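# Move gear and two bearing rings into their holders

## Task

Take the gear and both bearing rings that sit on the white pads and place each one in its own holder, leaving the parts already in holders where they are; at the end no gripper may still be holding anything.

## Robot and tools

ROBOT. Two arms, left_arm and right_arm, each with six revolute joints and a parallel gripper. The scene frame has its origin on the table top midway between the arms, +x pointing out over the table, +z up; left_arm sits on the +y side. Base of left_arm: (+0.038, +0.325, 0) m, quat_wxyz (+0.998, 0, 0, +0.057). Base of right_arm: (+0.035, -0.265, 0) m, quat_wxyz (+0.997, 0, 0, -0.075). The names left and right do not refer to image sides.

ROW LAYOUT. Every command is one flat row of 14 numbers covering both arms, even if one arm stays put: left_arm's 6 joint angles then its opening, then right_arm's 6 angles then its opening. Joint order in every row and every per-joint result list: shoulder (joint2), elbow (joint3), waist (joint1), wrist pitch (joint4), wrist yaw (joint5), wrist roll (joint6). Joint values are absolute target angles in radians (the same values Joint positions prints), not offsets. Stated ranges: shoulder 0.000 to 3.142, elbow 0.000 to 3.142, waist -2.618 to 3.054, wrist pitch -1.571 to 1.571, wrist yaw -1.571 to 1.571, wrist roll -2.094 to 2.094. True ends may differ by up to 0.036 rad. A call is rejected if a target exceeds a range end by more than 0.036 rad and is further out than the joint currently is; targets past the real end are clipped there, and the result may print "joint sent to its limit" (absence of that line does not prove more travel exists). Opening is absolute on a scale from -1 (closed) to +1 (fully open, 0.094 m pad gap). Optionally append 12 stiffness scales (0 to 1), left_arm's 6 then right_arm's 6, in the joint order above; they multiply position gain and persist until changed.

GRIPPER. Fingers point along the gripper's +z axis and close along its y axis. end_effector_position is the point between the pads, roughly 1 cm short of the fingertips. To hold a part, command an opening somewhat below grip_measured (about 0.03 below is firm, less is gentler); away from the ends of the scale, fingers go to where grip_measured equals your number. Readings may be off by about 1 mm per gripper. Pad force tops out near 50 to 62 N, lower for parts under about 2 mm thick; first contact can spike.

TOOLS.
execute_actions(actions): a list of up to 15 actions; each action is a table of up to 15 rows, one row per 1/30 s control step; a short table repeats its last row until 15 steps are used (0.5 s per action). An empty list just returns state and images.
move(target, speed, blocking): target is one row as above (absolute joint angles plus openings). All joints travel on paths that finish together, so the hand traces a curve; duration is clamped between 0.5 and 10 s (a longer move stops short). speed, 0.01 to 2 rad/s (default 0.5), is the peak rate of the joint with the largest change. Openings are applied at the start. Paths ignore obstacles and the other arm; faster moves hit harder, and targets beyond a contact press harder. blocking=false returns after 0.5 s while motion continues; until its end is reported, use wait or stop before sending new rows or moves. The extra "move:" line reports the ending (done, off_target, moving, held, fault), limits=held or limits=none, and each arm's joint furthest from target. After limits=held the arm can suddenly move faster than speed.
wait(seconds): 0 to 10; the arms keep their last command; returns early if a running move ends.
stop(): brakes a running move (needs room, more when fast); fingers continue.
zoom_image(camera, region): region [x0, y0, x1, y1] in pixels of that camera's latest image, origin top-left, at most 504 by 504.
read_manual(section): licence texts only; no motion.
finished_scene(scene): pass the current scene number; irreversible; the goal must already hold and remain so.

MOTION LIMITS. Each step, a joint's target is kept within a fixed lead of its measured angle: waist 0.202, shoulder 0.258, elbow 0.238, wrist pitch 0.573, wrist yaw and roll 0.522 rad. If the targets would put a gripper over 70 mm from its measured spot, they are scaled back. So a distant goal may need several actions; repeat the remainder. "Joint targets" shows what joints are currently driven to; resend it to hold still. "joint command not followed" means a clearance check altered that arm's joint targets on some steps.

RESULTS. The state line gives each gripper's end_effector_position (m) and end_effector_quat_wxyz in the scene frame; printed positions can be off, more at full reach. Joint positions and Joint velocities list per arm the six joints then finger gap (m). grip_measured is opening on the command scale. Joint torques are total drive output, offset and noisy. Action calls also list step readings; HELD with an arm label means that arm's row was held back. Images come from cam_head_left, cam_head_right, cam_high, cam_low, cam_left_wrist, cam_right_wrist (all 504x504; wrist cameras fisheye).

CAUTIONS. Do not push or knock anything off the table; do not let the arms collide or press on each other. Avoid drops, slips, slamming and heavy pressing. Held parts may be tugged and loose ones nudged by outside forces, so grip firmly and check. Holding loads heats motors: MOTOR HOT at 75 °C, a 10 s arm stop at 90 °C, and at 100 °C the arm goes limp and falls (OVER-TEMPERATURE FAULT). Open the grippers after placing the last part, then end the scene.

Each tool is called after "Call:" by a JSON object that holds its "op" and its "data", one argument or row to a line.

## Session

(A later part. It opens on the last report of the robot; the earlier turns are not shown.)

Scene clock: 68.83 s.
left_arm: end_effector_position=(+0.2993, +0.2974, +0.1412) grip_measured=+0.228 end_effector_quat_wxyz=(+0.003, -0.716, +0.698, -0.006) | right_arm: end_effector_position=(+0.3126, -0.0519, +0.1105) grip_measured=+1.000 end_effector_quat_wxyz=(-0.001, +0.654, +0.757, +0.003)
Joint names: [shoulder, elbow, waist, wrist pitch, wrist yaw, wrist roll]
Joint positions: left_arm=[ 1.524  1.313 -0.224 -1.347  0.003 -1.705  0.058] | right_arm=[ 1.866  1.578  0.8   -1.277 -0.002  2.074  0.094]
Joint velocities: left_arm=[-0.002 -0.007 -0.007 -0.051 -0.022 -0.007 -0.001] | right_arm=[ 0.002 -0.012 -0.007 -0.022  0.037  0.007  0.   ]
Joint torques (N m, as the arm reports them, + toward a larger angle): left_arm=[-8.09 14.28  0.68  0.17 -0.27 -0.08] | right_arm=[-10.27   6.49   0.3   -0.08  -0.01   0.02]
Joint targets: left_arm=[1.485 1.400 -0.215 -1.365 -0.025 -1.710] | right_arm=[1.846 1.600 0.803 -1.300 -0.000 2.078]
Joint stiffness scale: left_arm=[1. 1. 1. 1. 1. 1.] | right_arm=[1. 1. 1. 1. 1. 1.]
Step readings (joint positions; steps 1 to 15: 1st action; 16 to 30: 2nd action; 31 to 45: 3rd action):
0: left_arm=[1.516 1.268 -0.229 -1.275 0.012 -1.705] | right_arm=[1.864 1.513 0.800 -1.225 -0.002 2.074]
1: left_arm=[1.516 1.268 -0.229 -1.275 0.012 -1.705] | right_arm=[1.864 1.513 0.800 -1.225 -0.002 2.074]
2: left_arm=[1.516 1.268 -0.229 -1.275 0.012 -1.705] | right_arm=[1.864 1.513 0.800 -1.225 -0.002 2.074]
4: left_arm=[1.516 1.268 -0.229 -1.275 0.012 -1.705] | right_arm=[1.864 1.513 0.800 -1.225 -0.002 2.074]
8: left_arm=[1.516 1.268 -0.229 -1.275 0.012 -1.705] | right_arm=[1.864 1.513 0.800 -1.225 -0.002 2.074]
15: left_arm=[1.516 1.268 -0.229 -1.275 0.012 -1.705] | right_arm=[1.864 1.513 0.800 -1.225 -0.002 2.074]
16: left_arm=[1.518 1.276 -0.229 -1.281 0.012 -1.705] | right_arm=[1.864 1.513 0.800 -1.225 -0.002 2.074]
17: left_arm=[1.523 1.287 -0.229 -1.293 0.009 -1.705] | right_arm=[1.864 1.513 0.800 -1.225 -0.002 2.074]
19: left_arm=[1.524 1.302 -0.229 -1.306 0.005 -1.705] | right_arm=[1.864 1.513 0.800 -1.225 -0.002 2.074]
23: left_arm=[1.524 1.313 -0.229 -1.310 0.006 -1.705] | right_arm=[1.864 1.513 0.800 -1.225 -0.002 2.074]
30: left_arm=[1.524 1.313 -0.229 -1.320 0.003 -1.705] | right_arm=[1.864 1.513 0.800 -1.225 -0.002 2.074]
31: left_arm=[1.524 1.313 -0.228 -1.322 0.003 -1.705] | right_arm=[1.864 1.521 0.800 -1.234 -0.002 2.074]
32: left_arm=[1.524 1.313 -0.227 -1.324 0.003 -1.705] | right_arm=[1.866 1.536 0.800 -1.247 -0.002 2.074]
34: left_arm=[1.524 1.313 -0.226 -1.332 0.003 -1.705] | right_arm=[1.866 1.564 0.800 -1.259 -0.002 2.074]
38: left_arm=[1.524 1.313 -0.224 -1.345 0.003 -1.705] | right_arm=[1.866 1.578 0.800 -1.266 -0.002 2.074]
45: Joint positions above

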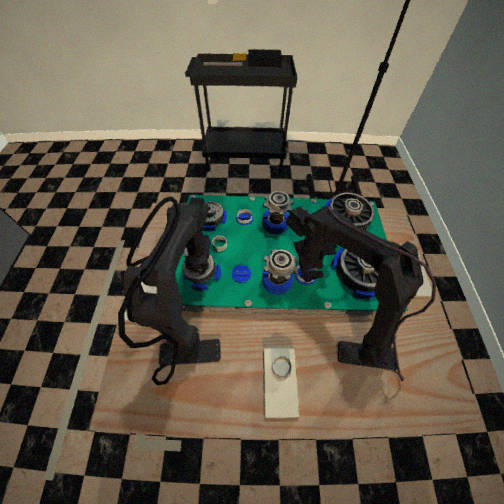

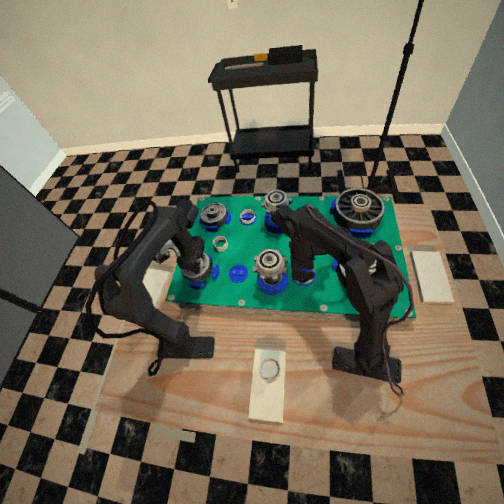

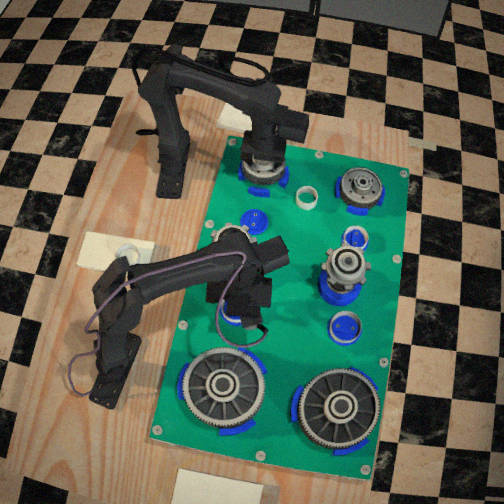

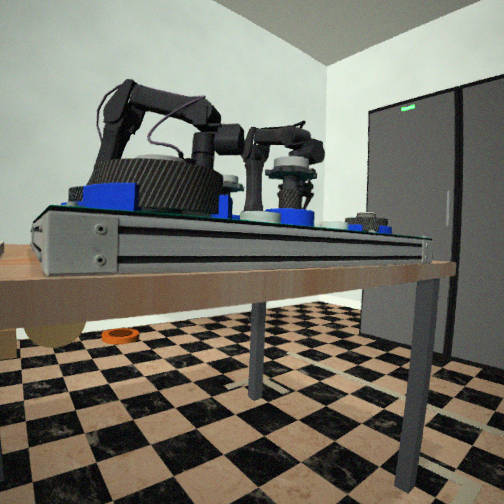

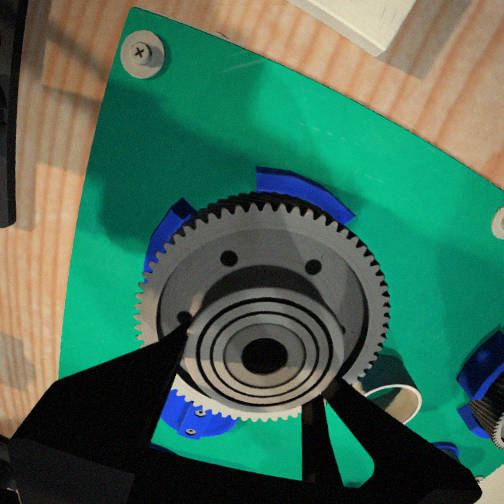

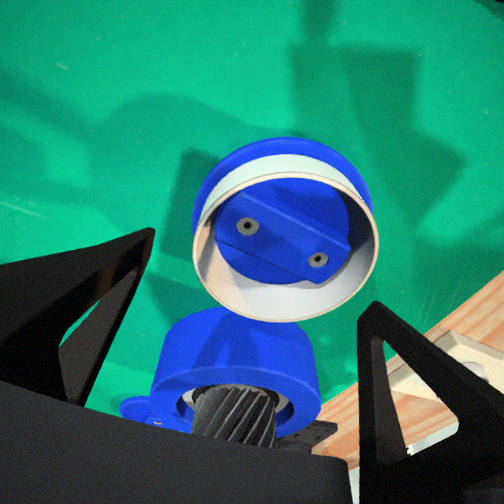

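Call:
{"op": "execute_actions", "data": {
  "actions": [
    [[1.485,1.345,-0.218,-1.345,-0.025,-1.71,0.18,1.80,1.66,0.803,-1.40,0,2.078,1]],
    [[1.485,1.32,-0.218,-1.315,-0.025,-1.71,0.18,1.70,1.66,0.78,-1.50,0,2.078,1]],
    [[1.485,1.30,-0.218,-1.295,-0.025,-1.71,0.18,1.60,1.60,0.70,-1.55,0,2.0,1]]
  ]
}}

Scene clock: 70.87 s.
left_arm: end_effector_position=(+0.2991, +0.2982, +0.1326) grip_measured=+0.228 end_effector_quat_wxyz=(+0.003, -0.716, +0.698, -0.002) | right_arm: end_effector_position=(+0.2767, -0.1152, +0.1911) grip_measured=+1.000 end_effector_quat_wxyz=(+0.001, +0.668, +0.744, +0.014)
Joint names: [shoulder, elbow, waist, wrist pitch, wrist yaw, wrist roll]
Joint positions: left_arm=[ 1.528  1.282 -0.224 -1.318 -0.001 -1.705  0.058] | right_arm=[ 1.615  1.603  0.696 -1.53  -0.006  2.008  0.094]
Joint velocities: left_arm=[ 0.017 -0.007  0.007 -0.007  0.007 -0.022 -0.001] | right_arm=[-0.012  0.002  0.012 -0.037  0.037  0.007  0.   ]
Joint torques (N m, as the arm reports them, + toward a larger angle): left_arm=[-8.26  8.14  0.44  0.65 -0.23 -0.07] | right_arm=[-7.52  4.76  0.44 -0.05  0.03 -0.09]
Joint targets: left_arm=[1.485 1.300 -0.218 -1.295 -0.025 -1.710] | right_arm=[1.600 1.600 0.700 -1.550 -0.000 2.000]
Joint stiffness scale: left_arm=[1. 1. 1. 1. 1. 1.] | right_arm=[1. 1. 1. 1. 1. 1.]
Step readings (joint positions; steps 1 to 15: 1st action; 16 to 30: 2nd action; 31 to 45: 3rd action):
0: left_arm=[1.524 1.313 -0.224 -1.347 0.003 -1.705] | right_arm=[1.866 1.578 0.800 -1.279 -0.002 2.074]
1: left_arm=[1.524 1.313 -0.224 -1.347 0.003 -1.705] | right_arm=[1.865 1.585 0.800 -1.291 -0.002 2.074]
2: left_arm=[1.524 1.313 -0.224 -1.347 0.003 -1.705] | right_arm=[1.863 1.597 0.800 -1.310 -0.002 2.074]
4: left_arm=[1.524 1.313 -0.224 -1.347 0.003 -1.705] | right_arm=[1.846 1.620 0.800 -1.334 -0.002 2.074]
8: left_arm=[1.524 1.313 -0.224 -1.347 0.003 -1.705] | right_arm=[1.818 1.639 0.800 -1.361 -0.002 2.074]
15: left_arm=[1.524 1.313 -0.224 -1.347 0.003 -1.705] | right_arm=[1.817 1.640 0.800 -1.376 -0.002 2.074]
16: left_arm=[1.524 1.309 -0.224 -1.344 0.003 -1.705] | right_arm=[1.809 1.640 0.799 -1.382 -0.002 2.074]
17: left_arm=[1.524 1.303 -0.224 -1.338 0.003 -1.705] | right_arm=[1.797 1.640 0.797 -1.398 -0.002 2.074]
19: left_arm=[1.526 1.290 -0.224 -1.325 0.005 -1.705] | right_arm=[1.756 1.640 0.792 -1.427 -0.002 2.074]
23: left_arm=[1.528 1.284 -0.224 -1.322 -0.001 -1.705] | right_arm=[1.708 1.640 0.787 -1.466 -0.002 2.074]
30: left_arm=[1.528 1.284 -0.224 -1.320 -0.001 -1.705] | right_arm=[1.707 1.640 0.787 -1.477 -0.002 2.074]
31: left_arm=[1.528 1.282 -0.224 -1.319 -0.001 -1.705] | right_arm=[1.699 1.633 0.780 -1.477 -0.006 2.064]
32: left_arm=[1.528 1.282 -0.224 -1.318 -0.001 -1.705] | right_arm=[1.683 1.618 0.764 -1.481 -0.008 2.052]
34: left_arm=[1.528 1.282 -0.224 -1.318 -0.001 -1.705] | right_arm=[1.649 1.603 0.722 -1.504 -0.007 2.035]
38: left_arm=[1.528 1.282 -0.224 -1.318 -0.001 -1.705] | right_arm=[1.615 1.603 0.696 -1.526 -0.006 2.018]
45: Joint positions above

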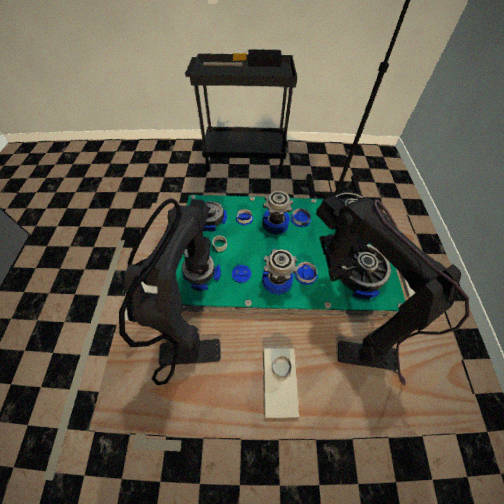

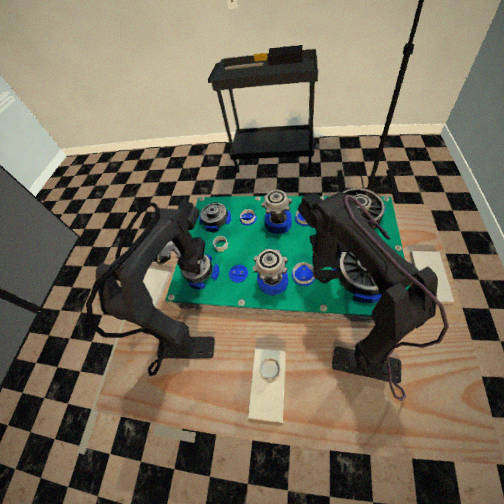

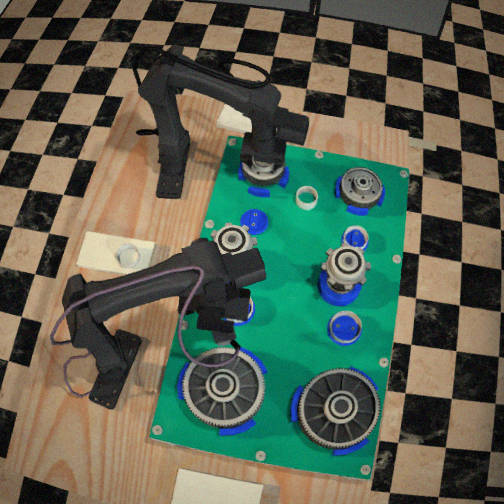

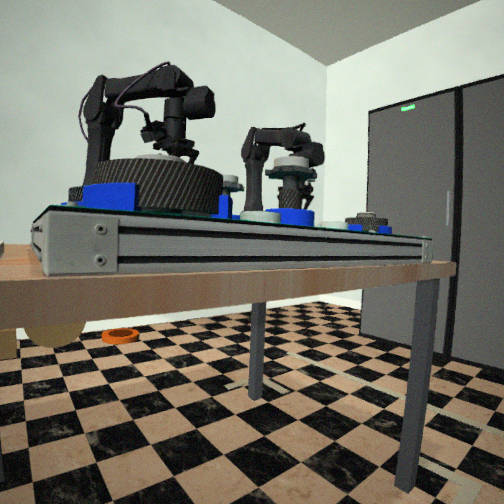

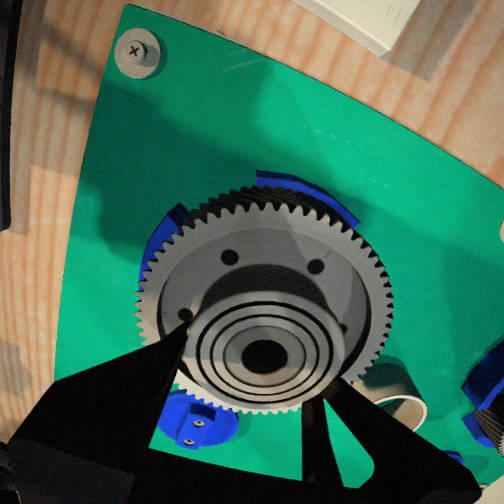

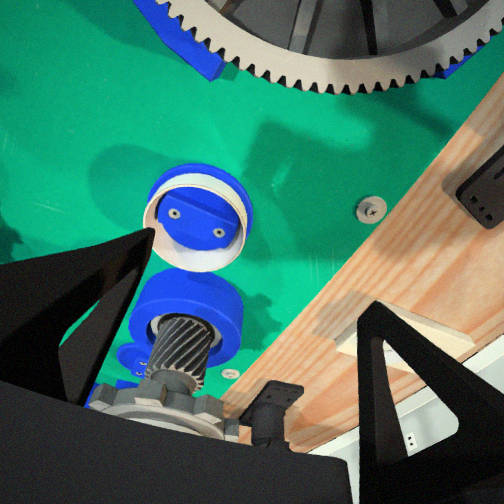

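Call:
{"op": "zoom_image", "data": {
  "camera": "cam_high",
  "region": [210, 120, 410, 240]
}}

Call:
{"op": "zoom_image", "data": {
  "camera": "cam_left_wrist",
  "region": [110, 140, 410, 340]
}}

Call:
{"op": "zoom_image", "data": {
  "camera": "cam_head_right",
  "region": [160, 190, 260, 300]
}}

Region (210, 120, 410, 240) of cam_high's 504x504 image, scaled by 2.520, with more detail than that image has; it fills the top 302 rows of this view, and the rest is white.

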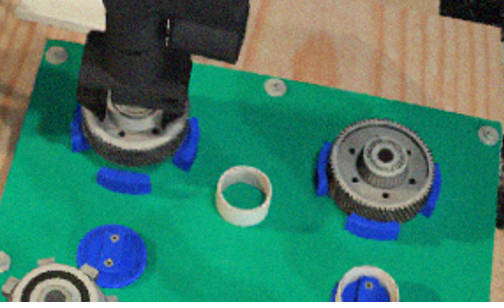

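Region (110, 140, 410, 340) of cam_left_wrist's 504x504 image, scaled by 1.680, with more detail than that image has.

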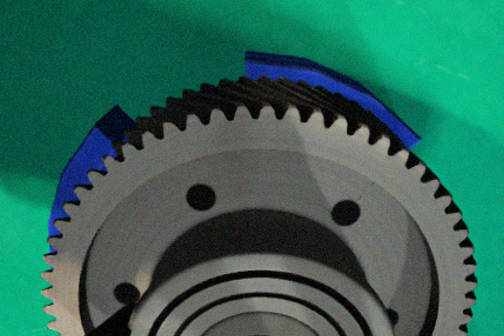

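Region (160, 190, 260, 300) of cam_head_right's 504x504 image, scaled by 4.582, with more detail than that image has; it fills the left 458 columns of this view, and the rest is white.

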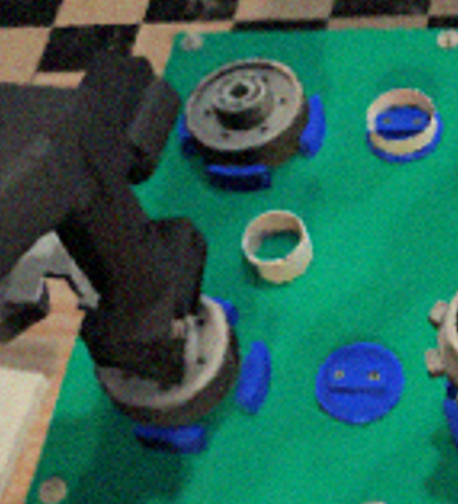

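Call:
{"op": "execute_actions", "data": {
  "actions": [
    [[1.485,1.38,-0.225,-1.325,-0.025,-1.71,0.18,1.55,1.50,0.3,-1.5,0,1.6,1]],
    [[1.485,1.38,-0.25,-1.325,-0.025,-1.73,0.18,1.50,1.45,0.0,-1.5,0,1.2,1]],
    [[1.485,1.31,-0.25,-1.30,-0.025,-1.73,0.18,1.50,1.45,0.0,-1.5,0,1.2,1]]
  ]
}}

Scene clock: 73.10 s.
left_arm: end_effector_position=(+0.2997, +0.2929, +0.1297) grip_measured=+0.228 end_effector_quat_wxyz=(+0.004, -0.715, +0.699, -0.004) | right_arm: end_effector_position=(+0.2902, -0.3047, +0.1766) grip_measured=+1.000 end_effector_quat_wxyz=(+0.004, +0.631, +0.776, +0.001)
Joint names: [shoulder, elbow, waist, wrist pitch, wrist yaw, wrist roll]
Joint positions: left_arm=[ 1.528  1.271 -0.244 -1.302 -0.001 -1.723  0.058] | right_arm=[ 1.526  1.456 -0.008 -1.493  0.002  1.206  0.094]
Joint velocities: left_arm=[-0.012 -0.002  0.017  0.037 -0.037  0.066 -0.   ] | right_arm=[ 0.002  0.017  0.017 -0.066 -0.037  0.007  0.   ]
Joint torques (N m, as the arm reports them, + toward a larger angle): left_arm=[-8.26 10.09 -0.51  0.38 -0.25 -0.09] | right_arm=[-7.73  4.57  0.71  0.05 -0.06 -0.08]
Joint targets: left_arm=[1.485 1.310 -0.250 -1.300 -0.025 -1.730] | right_arm=[1.500 1.450 -0.000 -1.500 -0.000 1.200]
Joint stiffness scale: left_arm=[1. 1. 1. 1. 1. 1.] | right_arm=[1. 1. 1. 1. 1. 1.]
Step readings (joint positions; steps 1 to 15: 1st action; 16 to 30: 2nd action; 31 to 45: 3rd action):
0: left_arm=[1.528 1.282 -0.224 -1.318 -0.001 -1.705] | right_arm=[1.615 1.603 0.696 -1.531 -0.006 2.006]
1: left_arm=[1.528 1.285 -0.224 -1.320 -0.001 -1.705] | right_arm=[1.608 1.587 0.677 -1.519 -0.015 1.947]
2: left_arm=[1.528 1.287 -0.224 -1.321 -0.002 -1.706] | right_arm=[1.594 1.558 0.632 -1.508 -0.021 1.878]
4: left_arm=[1.528 1.290 -0.224 -1.322 -0.001 -1.706] | right_arm=[1.583 1.517 0.495 -1.507 -0.020 1.779]
8: left_arm=[1.528 1.293 -0.224 -1.321 -0.001 -1.706] | right_arm=[1.583 1.502 0.285 -1.503 -0.001 1.677]
15: left_arm=[1.528 1.293 -0.224 -1.321 -0.001 -1.706] | right_arm=[1.578 1.502 0.293 -1.503 0.002 1.621]
16: left_arm=[1.528 1.293 -0.226 -1.321 -0.002 -1.708] | right_arm=[1.571 1.494 0.273 -1.498 -0.008 1.559]
17: left_arm=[1.528 1.293 -0.229 -1.321 -0.004 -1.711] | right_arm=[1.560 1.478 0.226 -1.493 -0.016 1.487]
19: left_arm=[1.528 1.293 -0.237 -1.321 -0.004 -1.715] | right_arm=[1.542 1.459 0.092 -1.493 -0.014 1.384]
23: left_arm=[1.528 1.293 -0.243 -1.321 0.001 -1.719] | right_arm=[1.528 1.456 -0.019 -1.493 0.002 1.280]
30: left_arm=[1.528 1.293 -0.243 -1.321 0.002 -1.722] | right_arm=[1.526 1.456 -0.008 -1.493 0.002 1.221]
31: left_arm=[1.528 1.290 -0.243 -1.318 0.002 -1.722] | right_arm=[1.526 1.456 -0.008 -1.493 0.002 1.218]
32: left_arm=[1.528 1.287 -0.243 -1.314 0.002 -1.722] | right_arm=[1.526 1.456 -0.008 -1.493 0.002 1.215]
34: left_arm=[1.528 1.278 -0.243 -1.308 -0.002 -1.723] | right_arm=[1.526 1.456 -0.008 -1.493 0.002 1.212]
38: left_arm=[1.528 1.271 -0.244 -1.303 -0.003 -1.723] | right_arm=[1.526 1.456 -0.008 -1.493 0.002 1.208]
45: Joint positions above

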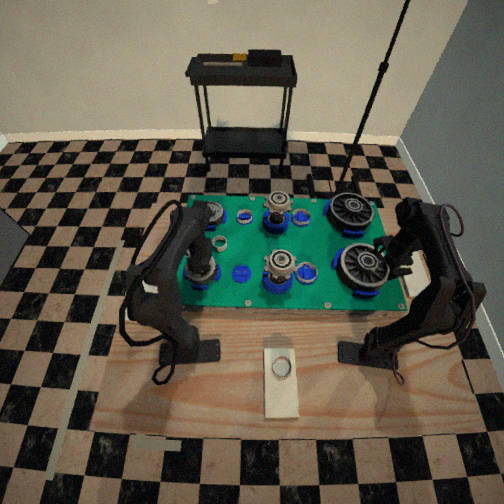

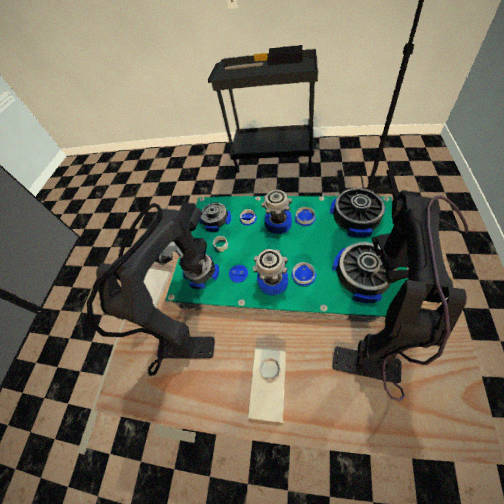

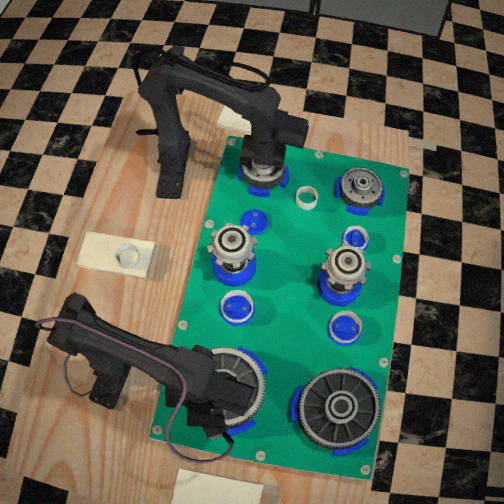

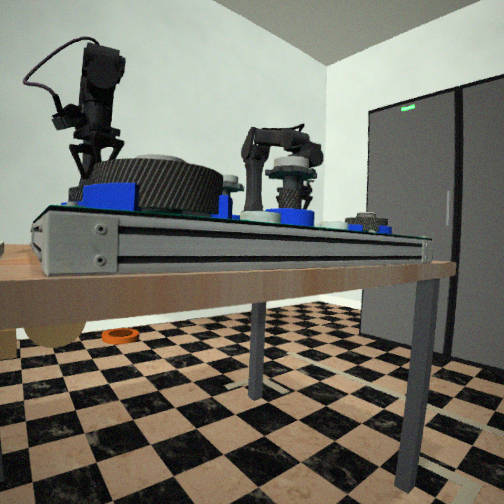

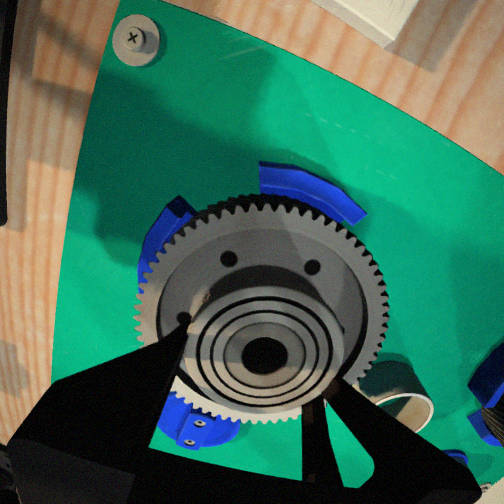

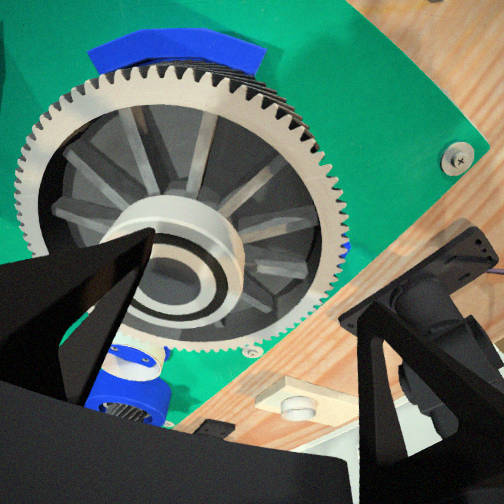

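It's going in now. Continue down.

Call:
{"op": "execute_actions", "data": {
  "actions": [
    [[1.485,1.285,-0.25,-1.28,-0.025,-1.73,0.18,1.50,1.45,0.0,-1.5,0,1.2,1]],
    [[1.485,1.26,-0.25,-1.255,-0.025,-1.73,0.18,1.50,1.45,0.0,-1.5,0,1.2,1]],
    [[1.485,1.235,-0.25,-1.23,-0.025,-1.73,0.18,1.50,1.45,0.0,-1.5,0,1.2,1]]
  ]
}}

Scene clock: 74.87 s.
left_arm: end_effector_position=(+0.2991, +0.2936, +0.1266) grip_measured=+0.228 end_effector_quat_wxyz=(+0.009, -0.716, +0.698, -0.008) | right_arm: end_effector_position=(+0.2902, -0.3047, +0.1766) grip_measured=+1.000 end_effector_quat_wxyz=(+0.004, +0.630, +0.776, +0.001)
Joint names: [shoulder, elbow, waist, wrist pitch, wrist yaw, wrist roll]
Joint positions: left_arm=[ 1.515  1.246 -0.244 -1.279 -0.005 -1.724  0.058] | right_arm=[ 1.526  1.456 -0.008 -1.493  0.002  1.205  0.094]
Joint velocities: left_arm=[ 0.007 -0.017 -0.002  0.037 -0.051  0.007  0.001] | right_arm=[-0.007  0.002  0.002 -0.022 -0.037 -0.007  0.   ]
Joint torques (N m, as the arm reports them, + toward a larger angle): left_arm=[-7.2   5.53 -0.51  0.99 -0.2  -0.1 ] | right_arm=[-7.71  4.6   0.74  0.06 -0.06 -0.09]
Joint targets: left_arm=[1.485 1.235 -0.250 -1.230 -0.025 -1.730] | right_arm=[1.500 1.450 0.000 -1.500 -0.000 1.200]
Joint stiffness scale: left_arm=[1. 1. 1. 1. 1. 1.] | right_arm=[1. 1. 1. 1. 1. 1.]
Step readings (joint positions; steps 1 to 15: 1st action; 16 to 30: 2nd action; 31 to 45: 3rd action):
0: left_arm=[1.528 1.271 -0.244 -1.302 -0.001 -1.723] | right_arm=[1.526 1.456 -0.008 -1.493 0.002 1.205]
1: left_arm=[1.528 1.268 -0.244 -1.300 -0.002 -1.723] | right_arm=[1.526 1.456 -0.008 -1.493 0.002 1.205]
2: left_arm=[1.528 1.265 -0.244 -1.297 -0.002 -1.723] | right_arm=[1.526 1.456 -0.008 -1.493 0.002 1.205]
4: left_arm=[1.528 1.264 -0.244 -1.295 -0.003 -1.723] | right_arm=[1.526 1.456 -0.008 -1.493 0.002 1.205]
8: left_arm=[1.528 1.264 -0.244 -1.295 -0.003 -1.723] | right_arm=[1.526 1.456 -0.008 -1.493 0.002 1.205]
15: left_arm=[1.528 1.264 -0.244 -1.295 -0.003 -1.723] | right_arm=[1.526 1.456 -0.008 -1.493 0.002 1.205]
16: left_arm=[1.528 1.261 -0.244 -1.293 -0.003 -1.723] | right_arm=[1.526 1.456 -0.008 -1.493 0.002 1.205]
17: left_arm=[1.527 1.260 -0.244 -1.292 -0.003 -1.723] | right_arm=[1.526 1.456 -0.008 -1.493 0.002 1.205]
19: left_arm=[1.526 1.260 -0.244 -1.291 -0.003 -1.723] | right_arm=[1.526 1.456 -0.008 -1.493 0.002 1.205]
23: left_arm=[1.526 1.260 -0.244 -1.291 -0.003 -1.723] | right_arm=[1.526 1.456 -0.008 -1.493 0.002 1.205]
30: left_arm=[1.526 1.260 -0.244 -1.291 -0.003 -1.723] | right_arm=[1.526 1.456 -0.008 -1.493 0.002 1.205]
31: left_arm=[1.525 1.257 -0.244 -1.289 -0.003 -1.723] | right_arm=[1.526 1.456 -0.008 -1.493 0.002 1.205]
32: left_arm=[1.522 1.253 -0.244 -1.285 -0.004 -1.723] | right_arm=[1.526 1.456 -0.008 -1.493 0.002 1.205]
34: left_arm=[1.516 1.248 -0.244 -1.280 -0.005 -1.724] | right_arm=[1.526 1.456 -0.008 -1.493 0.002 1.205]
38: left_arm=[1.515 1.246 -0.244 -1.279 -0.005 -1.724] | right_arm=[1.526 1.456 -0.008 -1.493 0.002 1.205]
45: Joint positions above

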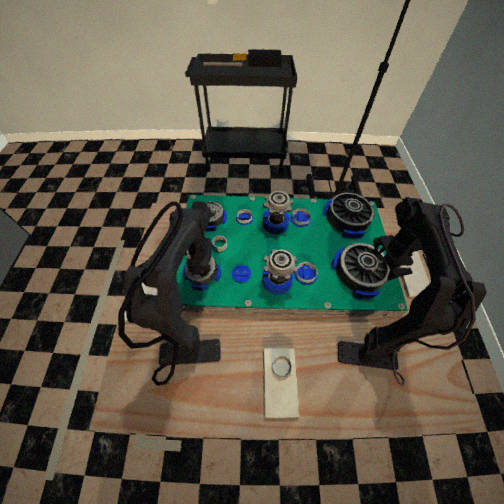

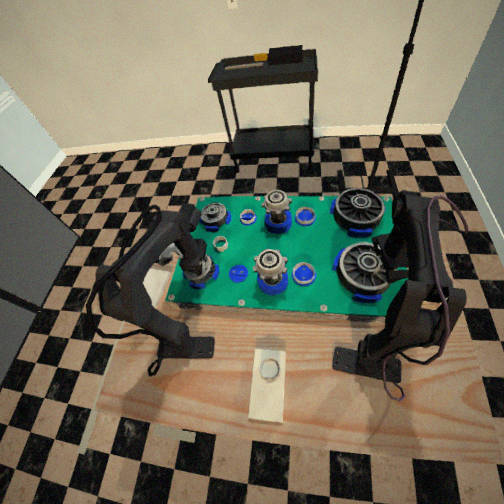

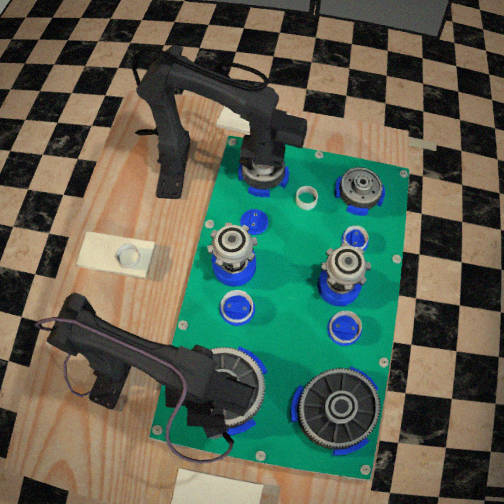

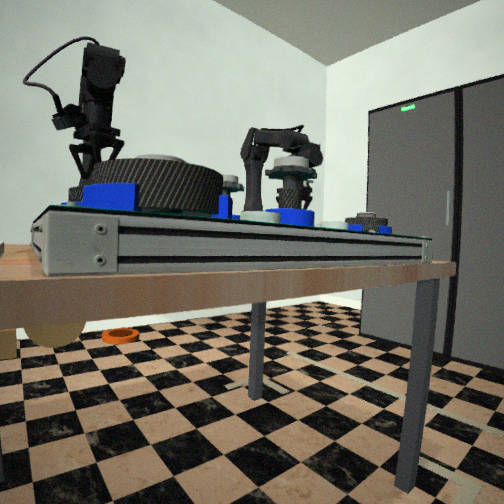

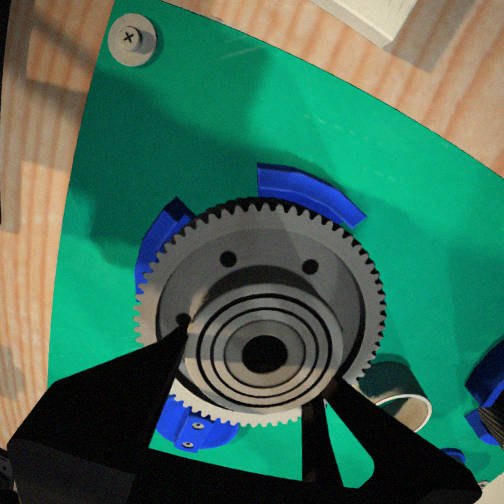

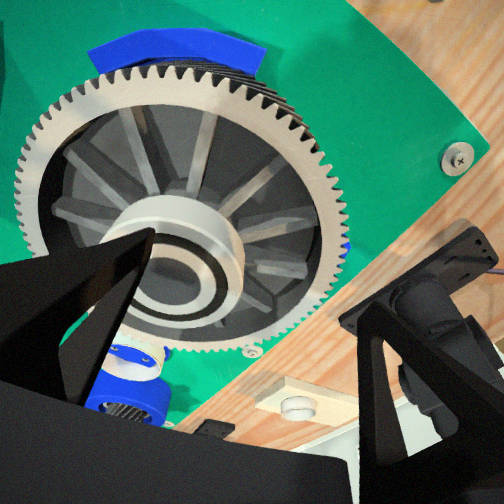

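Call:
{"op": "zoom_image", "data": {
  "camera": "cam_high",
  "region": [210, 120, 410, 240]
}}

Call:
{"op": "zoom_image", "data": {
  "camera": "cam_head_right",
  "region": [160, 190, 260, 300]
}}

Call:
{"op": "zoom_image", "data": {
  "camera": "cam_left_wrist",
  "region": [110, 140, 410, 340]
}}

Region (210, 120, 410, 240) of cam_high's 504x504 image, scaled by 2.520, with more detail than that image has; it fills the top 302 rows of this view, and the rest is white.

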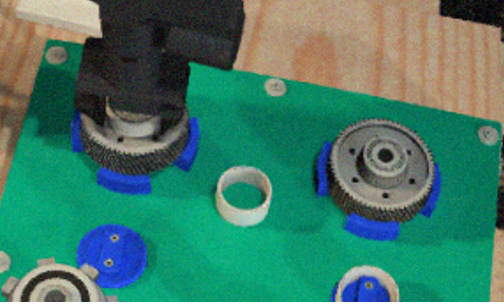

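Region (160, 190, 260, 300) of cam_head_right's 504x504 image, scaled by 4.582, with more detail than that image has; it fills the left 458 columns of this view, and the rest is white.

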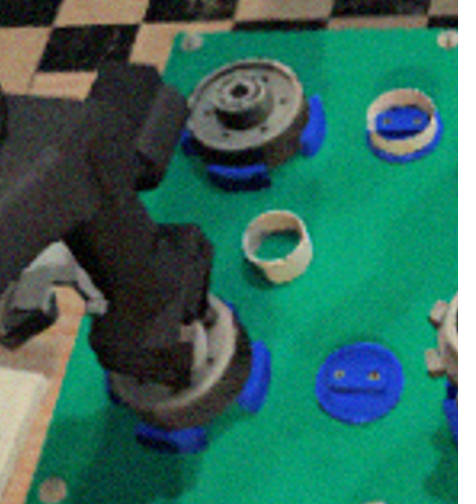

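Region (110, 140, 410, 340) of cam_left_wrist's 504x504 image, scaled by 1.680, with more detail than that image has.

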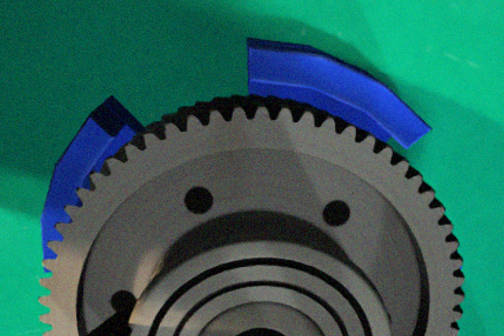

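Call:
{"op": "execute_actions", "data": {
  "actions": [
    [[1.485,1.30,-0.24,-1.27,-0.025,-1.73,0.18,1.50,1.45,0.0,-1.5,0,1.2,1]],
    [[1.485,1.30,-0.222,-1.27,-0.025,-1.73,0.18,1.50,1.45,0.0,-1.5,0,1.2,1]],
    [[1.485,1.27,-0.222,-1.26,-0.025,-1.73,0.18,1.50,1.45,0.0,-1.5,0,1.2,1]]
  ]
}}

Scene clock: 76.93 s.
left_arm: end_effector_position=(+0.2995, +0.2955, +0.1271) grip_measured=+0.228 end_effector_quat_wxyz=(-0.005, +0.720, -0.693, +0.011) | right_arm: end_effector_position=(+0.2902, -0.3047, +0.1766) grip_measured=+1.000 end_effector_quat_wxyz=(+0.004, +0.630, +0.776, +0.001)
Joint names: [shoulder, elbow, waist, wrist pitch, wrist yaw, wrist roll]
Joint positions: left_arm=[ 1.515  1.248 -0.229 -1.28   0.005 -1.724  0.058] | right_arm=[ 1.526  1.456 -0.008 -1.493  0.002  1.205  0.094]
Joint velocities: left_arm=[ 0.002  0.012 -0.007 -0.022 -0.081  0.022 -0.   ] | right_arm=[-0.012 -0.007  0.007 -0.022 -0.007  0.051  0.   ]
Joint torques (N m, as the arm reports them, + toward a larger angle): left_arm=[-7.16  8.44  0.64  0.67 -0.29 -0.11] | right_arm=[-7.68  4.59  0.75  0.04 -0.06 -0.08]
Joint targets: left_arm=[1.485 1.270 -0.222 -1.260 -0.025 -1.730] | right_arm=[1.500 1.450 -0.000 -1.500 -0.000 1.200]
Joint stiffness scale: left_arm=[1. 1. 1. 1. 1. 1.] | right_arm=[1. 1. 1. 1. 1. 1.]
Step readings (joint positions; steps 1 to 15: 1st action; 16 to 30: 2nd action; 31 to 45: 3rd action):
0: left_arm=[1.515 1.246 -0.244 -1.279 -0.005 -1.724] | right_arm=[1.526 1.456 -0.008 -1.493 0.002 1.205]
1: left_arm=[1.515 1.248 -0.243 -1.280 -0.005 -1.724] | right_arm=[1.526 1.456 -0.008 -1.493 0.002 1.205]
2: left_arm=[1.515 1.248 -0.242 -1.280 -0.004 -1.724] | right_arm=[1.526 1.456 -0.008 -1.493 0.002 1.205]
4: left_arm=[1.515 1.248 -0.242 -1.280 -0.004 -1.724] | right_arm=[1.526 1.456 -0.008 -1.493 0.002 1.205]
8: left_arm=[1.515 1.248 -0.242 -1.280 -0.004 -1.724] | right_arm=[1.526 1.456 -0.008 -1.493 0.002 1.205]
15: left_arm=[1.515 1.248 -0.242 -1.280 -0.004 -1.724] | right_arm=[1.526 1.456 -0.008 -1.493 0.002 1.205]
16: left_arm=[1.515 1.248 -0.240 -1.280 -0.003 -1.724] | right_arm=[1.526 1.456 -0.008 -1.493 0.002 1.205]
17: left_arm=[1.515 1.248 -0.236 -1.280 0.001 -1.724] | right_arm=[1.526 1.456 -0.008 -1.493 0.002 1.205]
19: left_arm=[1.515 1.248 -0.231 -1.280 0.005 -1.724] | right_arm=[1.526 1.456 -0.008 -1.493 0.002 1.205]
23: left_arm=[1.515 1.248 -0.229 -1.280 0.005 -1.724] | right_arm=[1.526 1.456 -0.008 -1.493 0.002 1.205]
30: left_arm=[1.515 1.248 -0.229 -1.280 0.005 -1.724] | right_arm=[1.526 1.456 -0.008 -1.493 0.002 1.205]
31: left_arm=[1.515 1.248 -0.229 -1.280 0.005 -1.724] | right_arm=[1.526 1.456 -0.008 -1.493 0.002 1.205]
32: left_arm=[1.515 1.248 -0.229 -1.280 0.005 -1.724] | right_arm=[1.526 1.456 -0.008 -1.493 0.002 1.205]
34: left_arm=[1.515 1.248 -0.229 -1.280 0.005 -1.724] | right_arm=[1.526 1.456 -0.008 -1.493 0.002 1.205]
38: left_arm=[1.515 1.248 -0.229 -1.280 0.005 -1.724] | right_arm=[1.526 1.456 -0.008 -1.493 0.002 1.205]
45: Joint positions above

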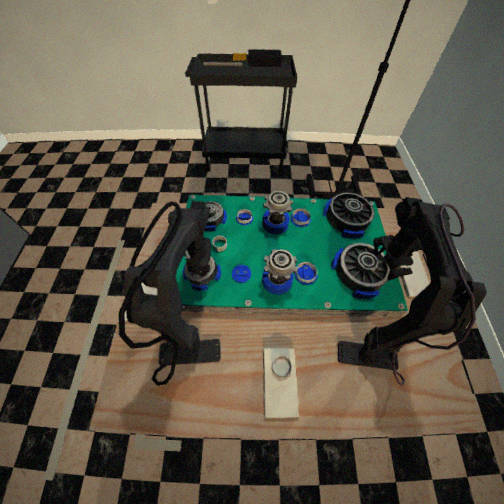

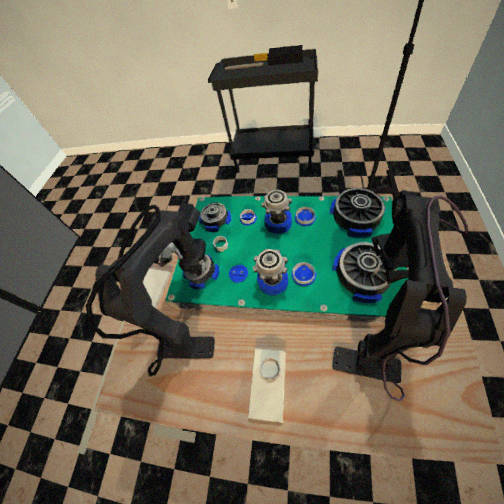

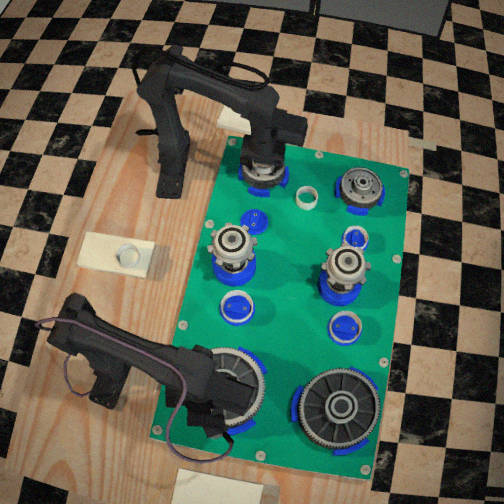

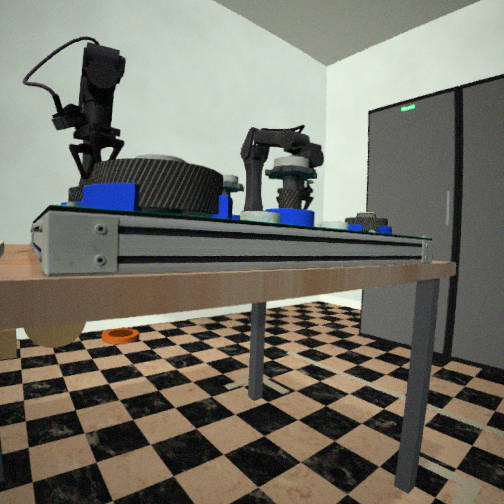

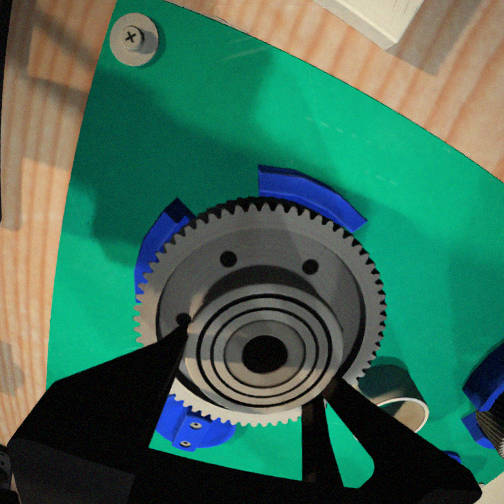

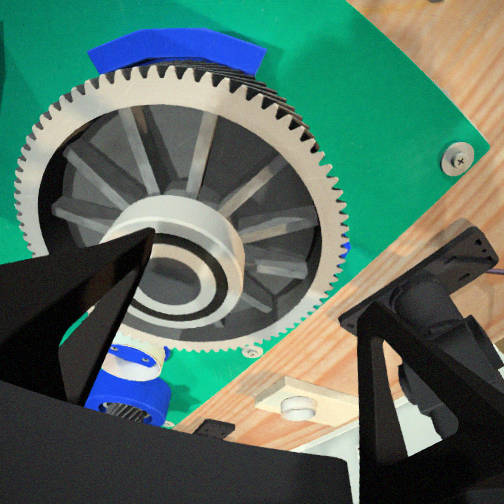

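Call:
{"op": "execute_actions", "data": {
  "actions": [
    [[1.49,1.25,-0.215,-1.27,-0.035,-1.73,0.18,1.50,1.45,0.0,-1.5,0,1.2,1]],
    [[1.50,1.235,-0.215,-1.265,-0.035,-1.73,0.18,1.50,1.45,0.0,-1.5,0,1.2,1]]
  ]
}}

Call:
{"op": "zoom_image", "data": {
  "camera": "cam_high",
  "region": [210, 120, 410, 240]
}}

Call:
{"op": "zoom_image", "data": {
  "camera": "cam_head_right",
  "region": [160, 190, 260, 300]
}}

Scene clock: 78.23 s.
left_arm: end_effector_position=(+0.2997, +0.2927, +0.1195) grip_measured=+0.228 end_effector_quat_wxyz=(+0.004, +0.722, -0.692, +0.016) | right_arm: end_effector_position=(+0.2902, -0.3047, +0.1766) grip_measured=+1.000 end_effector_quat_wxyz=(+0.004, +0.630, +0.776, +0.001)
Joint names: [shoulder, elbow, waist, wrist pitch, wrist yaw, wrist roll]
Joint positions: left_arm=[ 1.521  1.224 -0.226 -1.253  0.025 -1.725  0.058] | right_arm=[ 1.526  1.456 -0.008 -1.493  0.002  1.205  0.094]
Joint velocities: left_arm=[ 0.002 -0.007 -0.012  0.037 -0.037  0.007 -0.001] | right_arm=[-0.007 -0.007 -0.007 -0.007 -0.022  0.007  0.   ]
Joint torques (N m, as the arm reports them, + toward a larger angle): left_arm=[-6.63  7.6   0.94  0.25 -0.54 -0.09] | right_arm=[-7.66  4.57  0.72  0.05 -0.05 -0.07]
Joint targets: left_arm=[1.500 1.235 -0.215 -1.265 -0.035 -1.730] | right_arm=[1.500 1.450 0.000 -1.500 0.000 1.200]
Joint stiffness scale: left_arm=[1. 1. 1. 1. 1. 1.] | right_arm=[1. 1. 1. 1. 1. 1.]
Step readings (joint positions; steps 1 to 15: 1st action; 16 to 30: 2nd action):
0: left_arm=[1.515 1.248 -0.229 -1.280 0.005 -1.724] | right_arm=[1.526 1.456 -0.008 -1.493 0.002 1.205]
1: left_arm=[1.515 1.247 -0.229 -1.280 0.005 -1.724] | right_arm=[1.526 1.456 -0.008 -1.493 0.002 1.205]
2: left_arm=[1.515 1.246 -0.228 -1.280 0.005 -1.724] | right_arm=[1.526 1.456 -0.008 -1.493 0.002 1.205]
4: left_arm=[1.515 1.243 -0.227 -1.276 0.003 -1.724] | right_arm=[1.526 1.456 -0.008 -1.493 0.002 1.205]
8: left_arm=[1.521 1.228 -0.226 -1.258 0.021 -1.724] | right_arm=[1.526 1.456 -0.008 -1.493 0.002 1.205]
15: left_arm=[1.521 1.227 -0.226 -1.257 0.023 -1.724] | right_arm=[1.526 1.456 -0.008 -1.493 0.002 1.205]
16: left_arm=[1.521 1.226 -0.226 -1.256 0.023 -1.725] | right_arm=[1.526 1.456 -0.008 -1.493 0.002 1.205]
17: left_arm=[1.521 1.224 -0.226 -1.254 0.024 -1.725] | right_arm=[1.526 1.456 -0.008 -1.493 0.002 1.205]
19: left_arm=[1.521 1.224 -0.226 -1.253 0.025 -1.725] | right_arm=[1.526 1.456 -0.008 -1.493 0.002 1.205]
23: left_arm=[1.521 1.224 -0.226 -1.253 0.025 -1.725] | right_arm=[1.526 1.456 -0.008 -1.493 0.002 1.205]
30: Joint positions above

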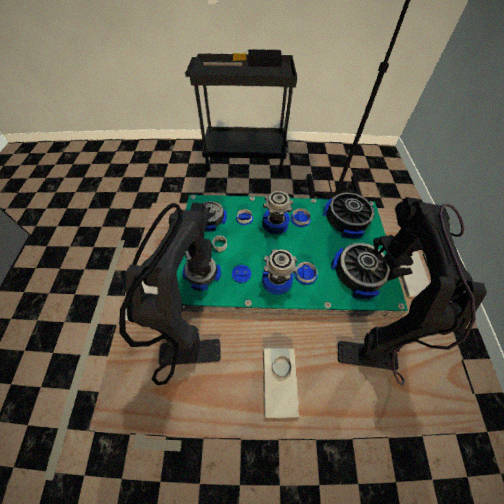

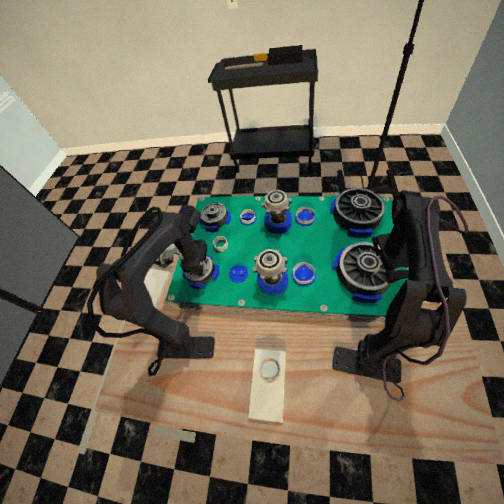

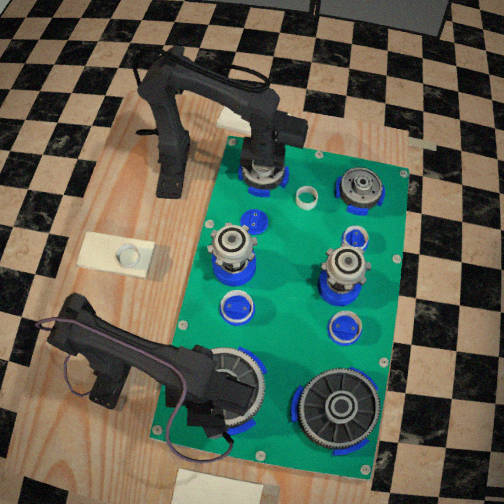

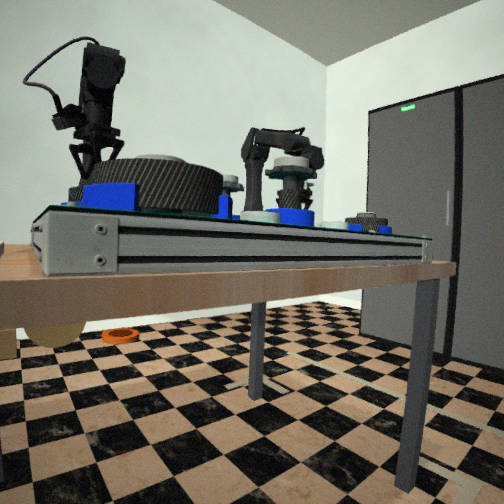

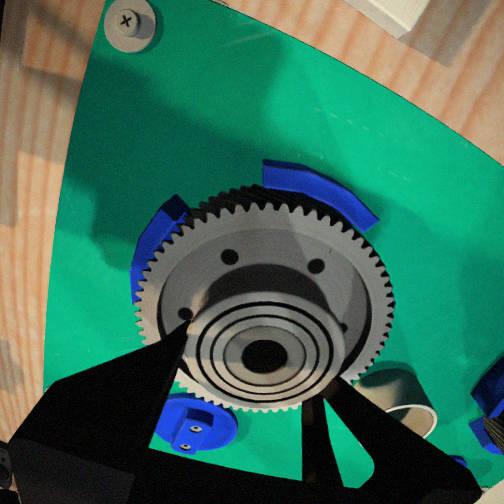

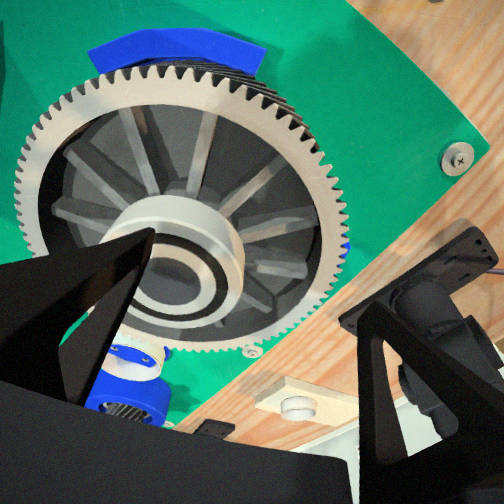

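Region (210, 120, 410, 240) of cam_high's 504x504 image, scaled by 2.520, with more detail than that image has; it fills the top 302 rows of this view, and the rest is white.

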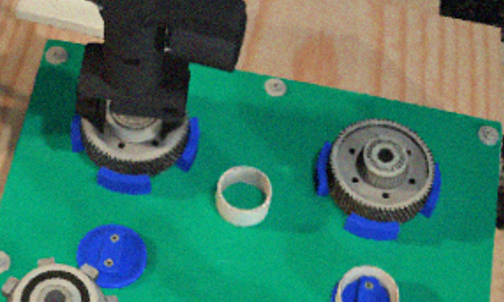

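Region (160, 190, 260, 300) of cam_head_right's 504x504 image, scaled by 4.582, with more detail than that image has; it fills the left 458 columns of this view, and the rest is white.

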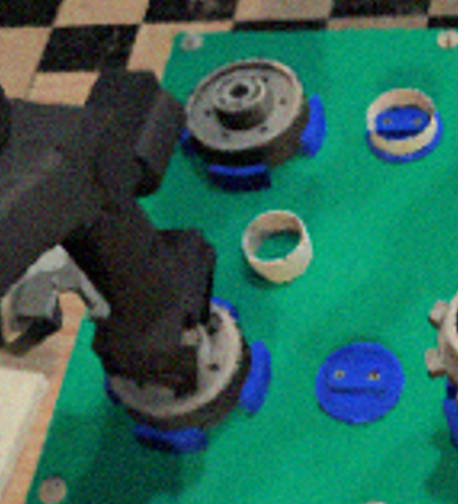

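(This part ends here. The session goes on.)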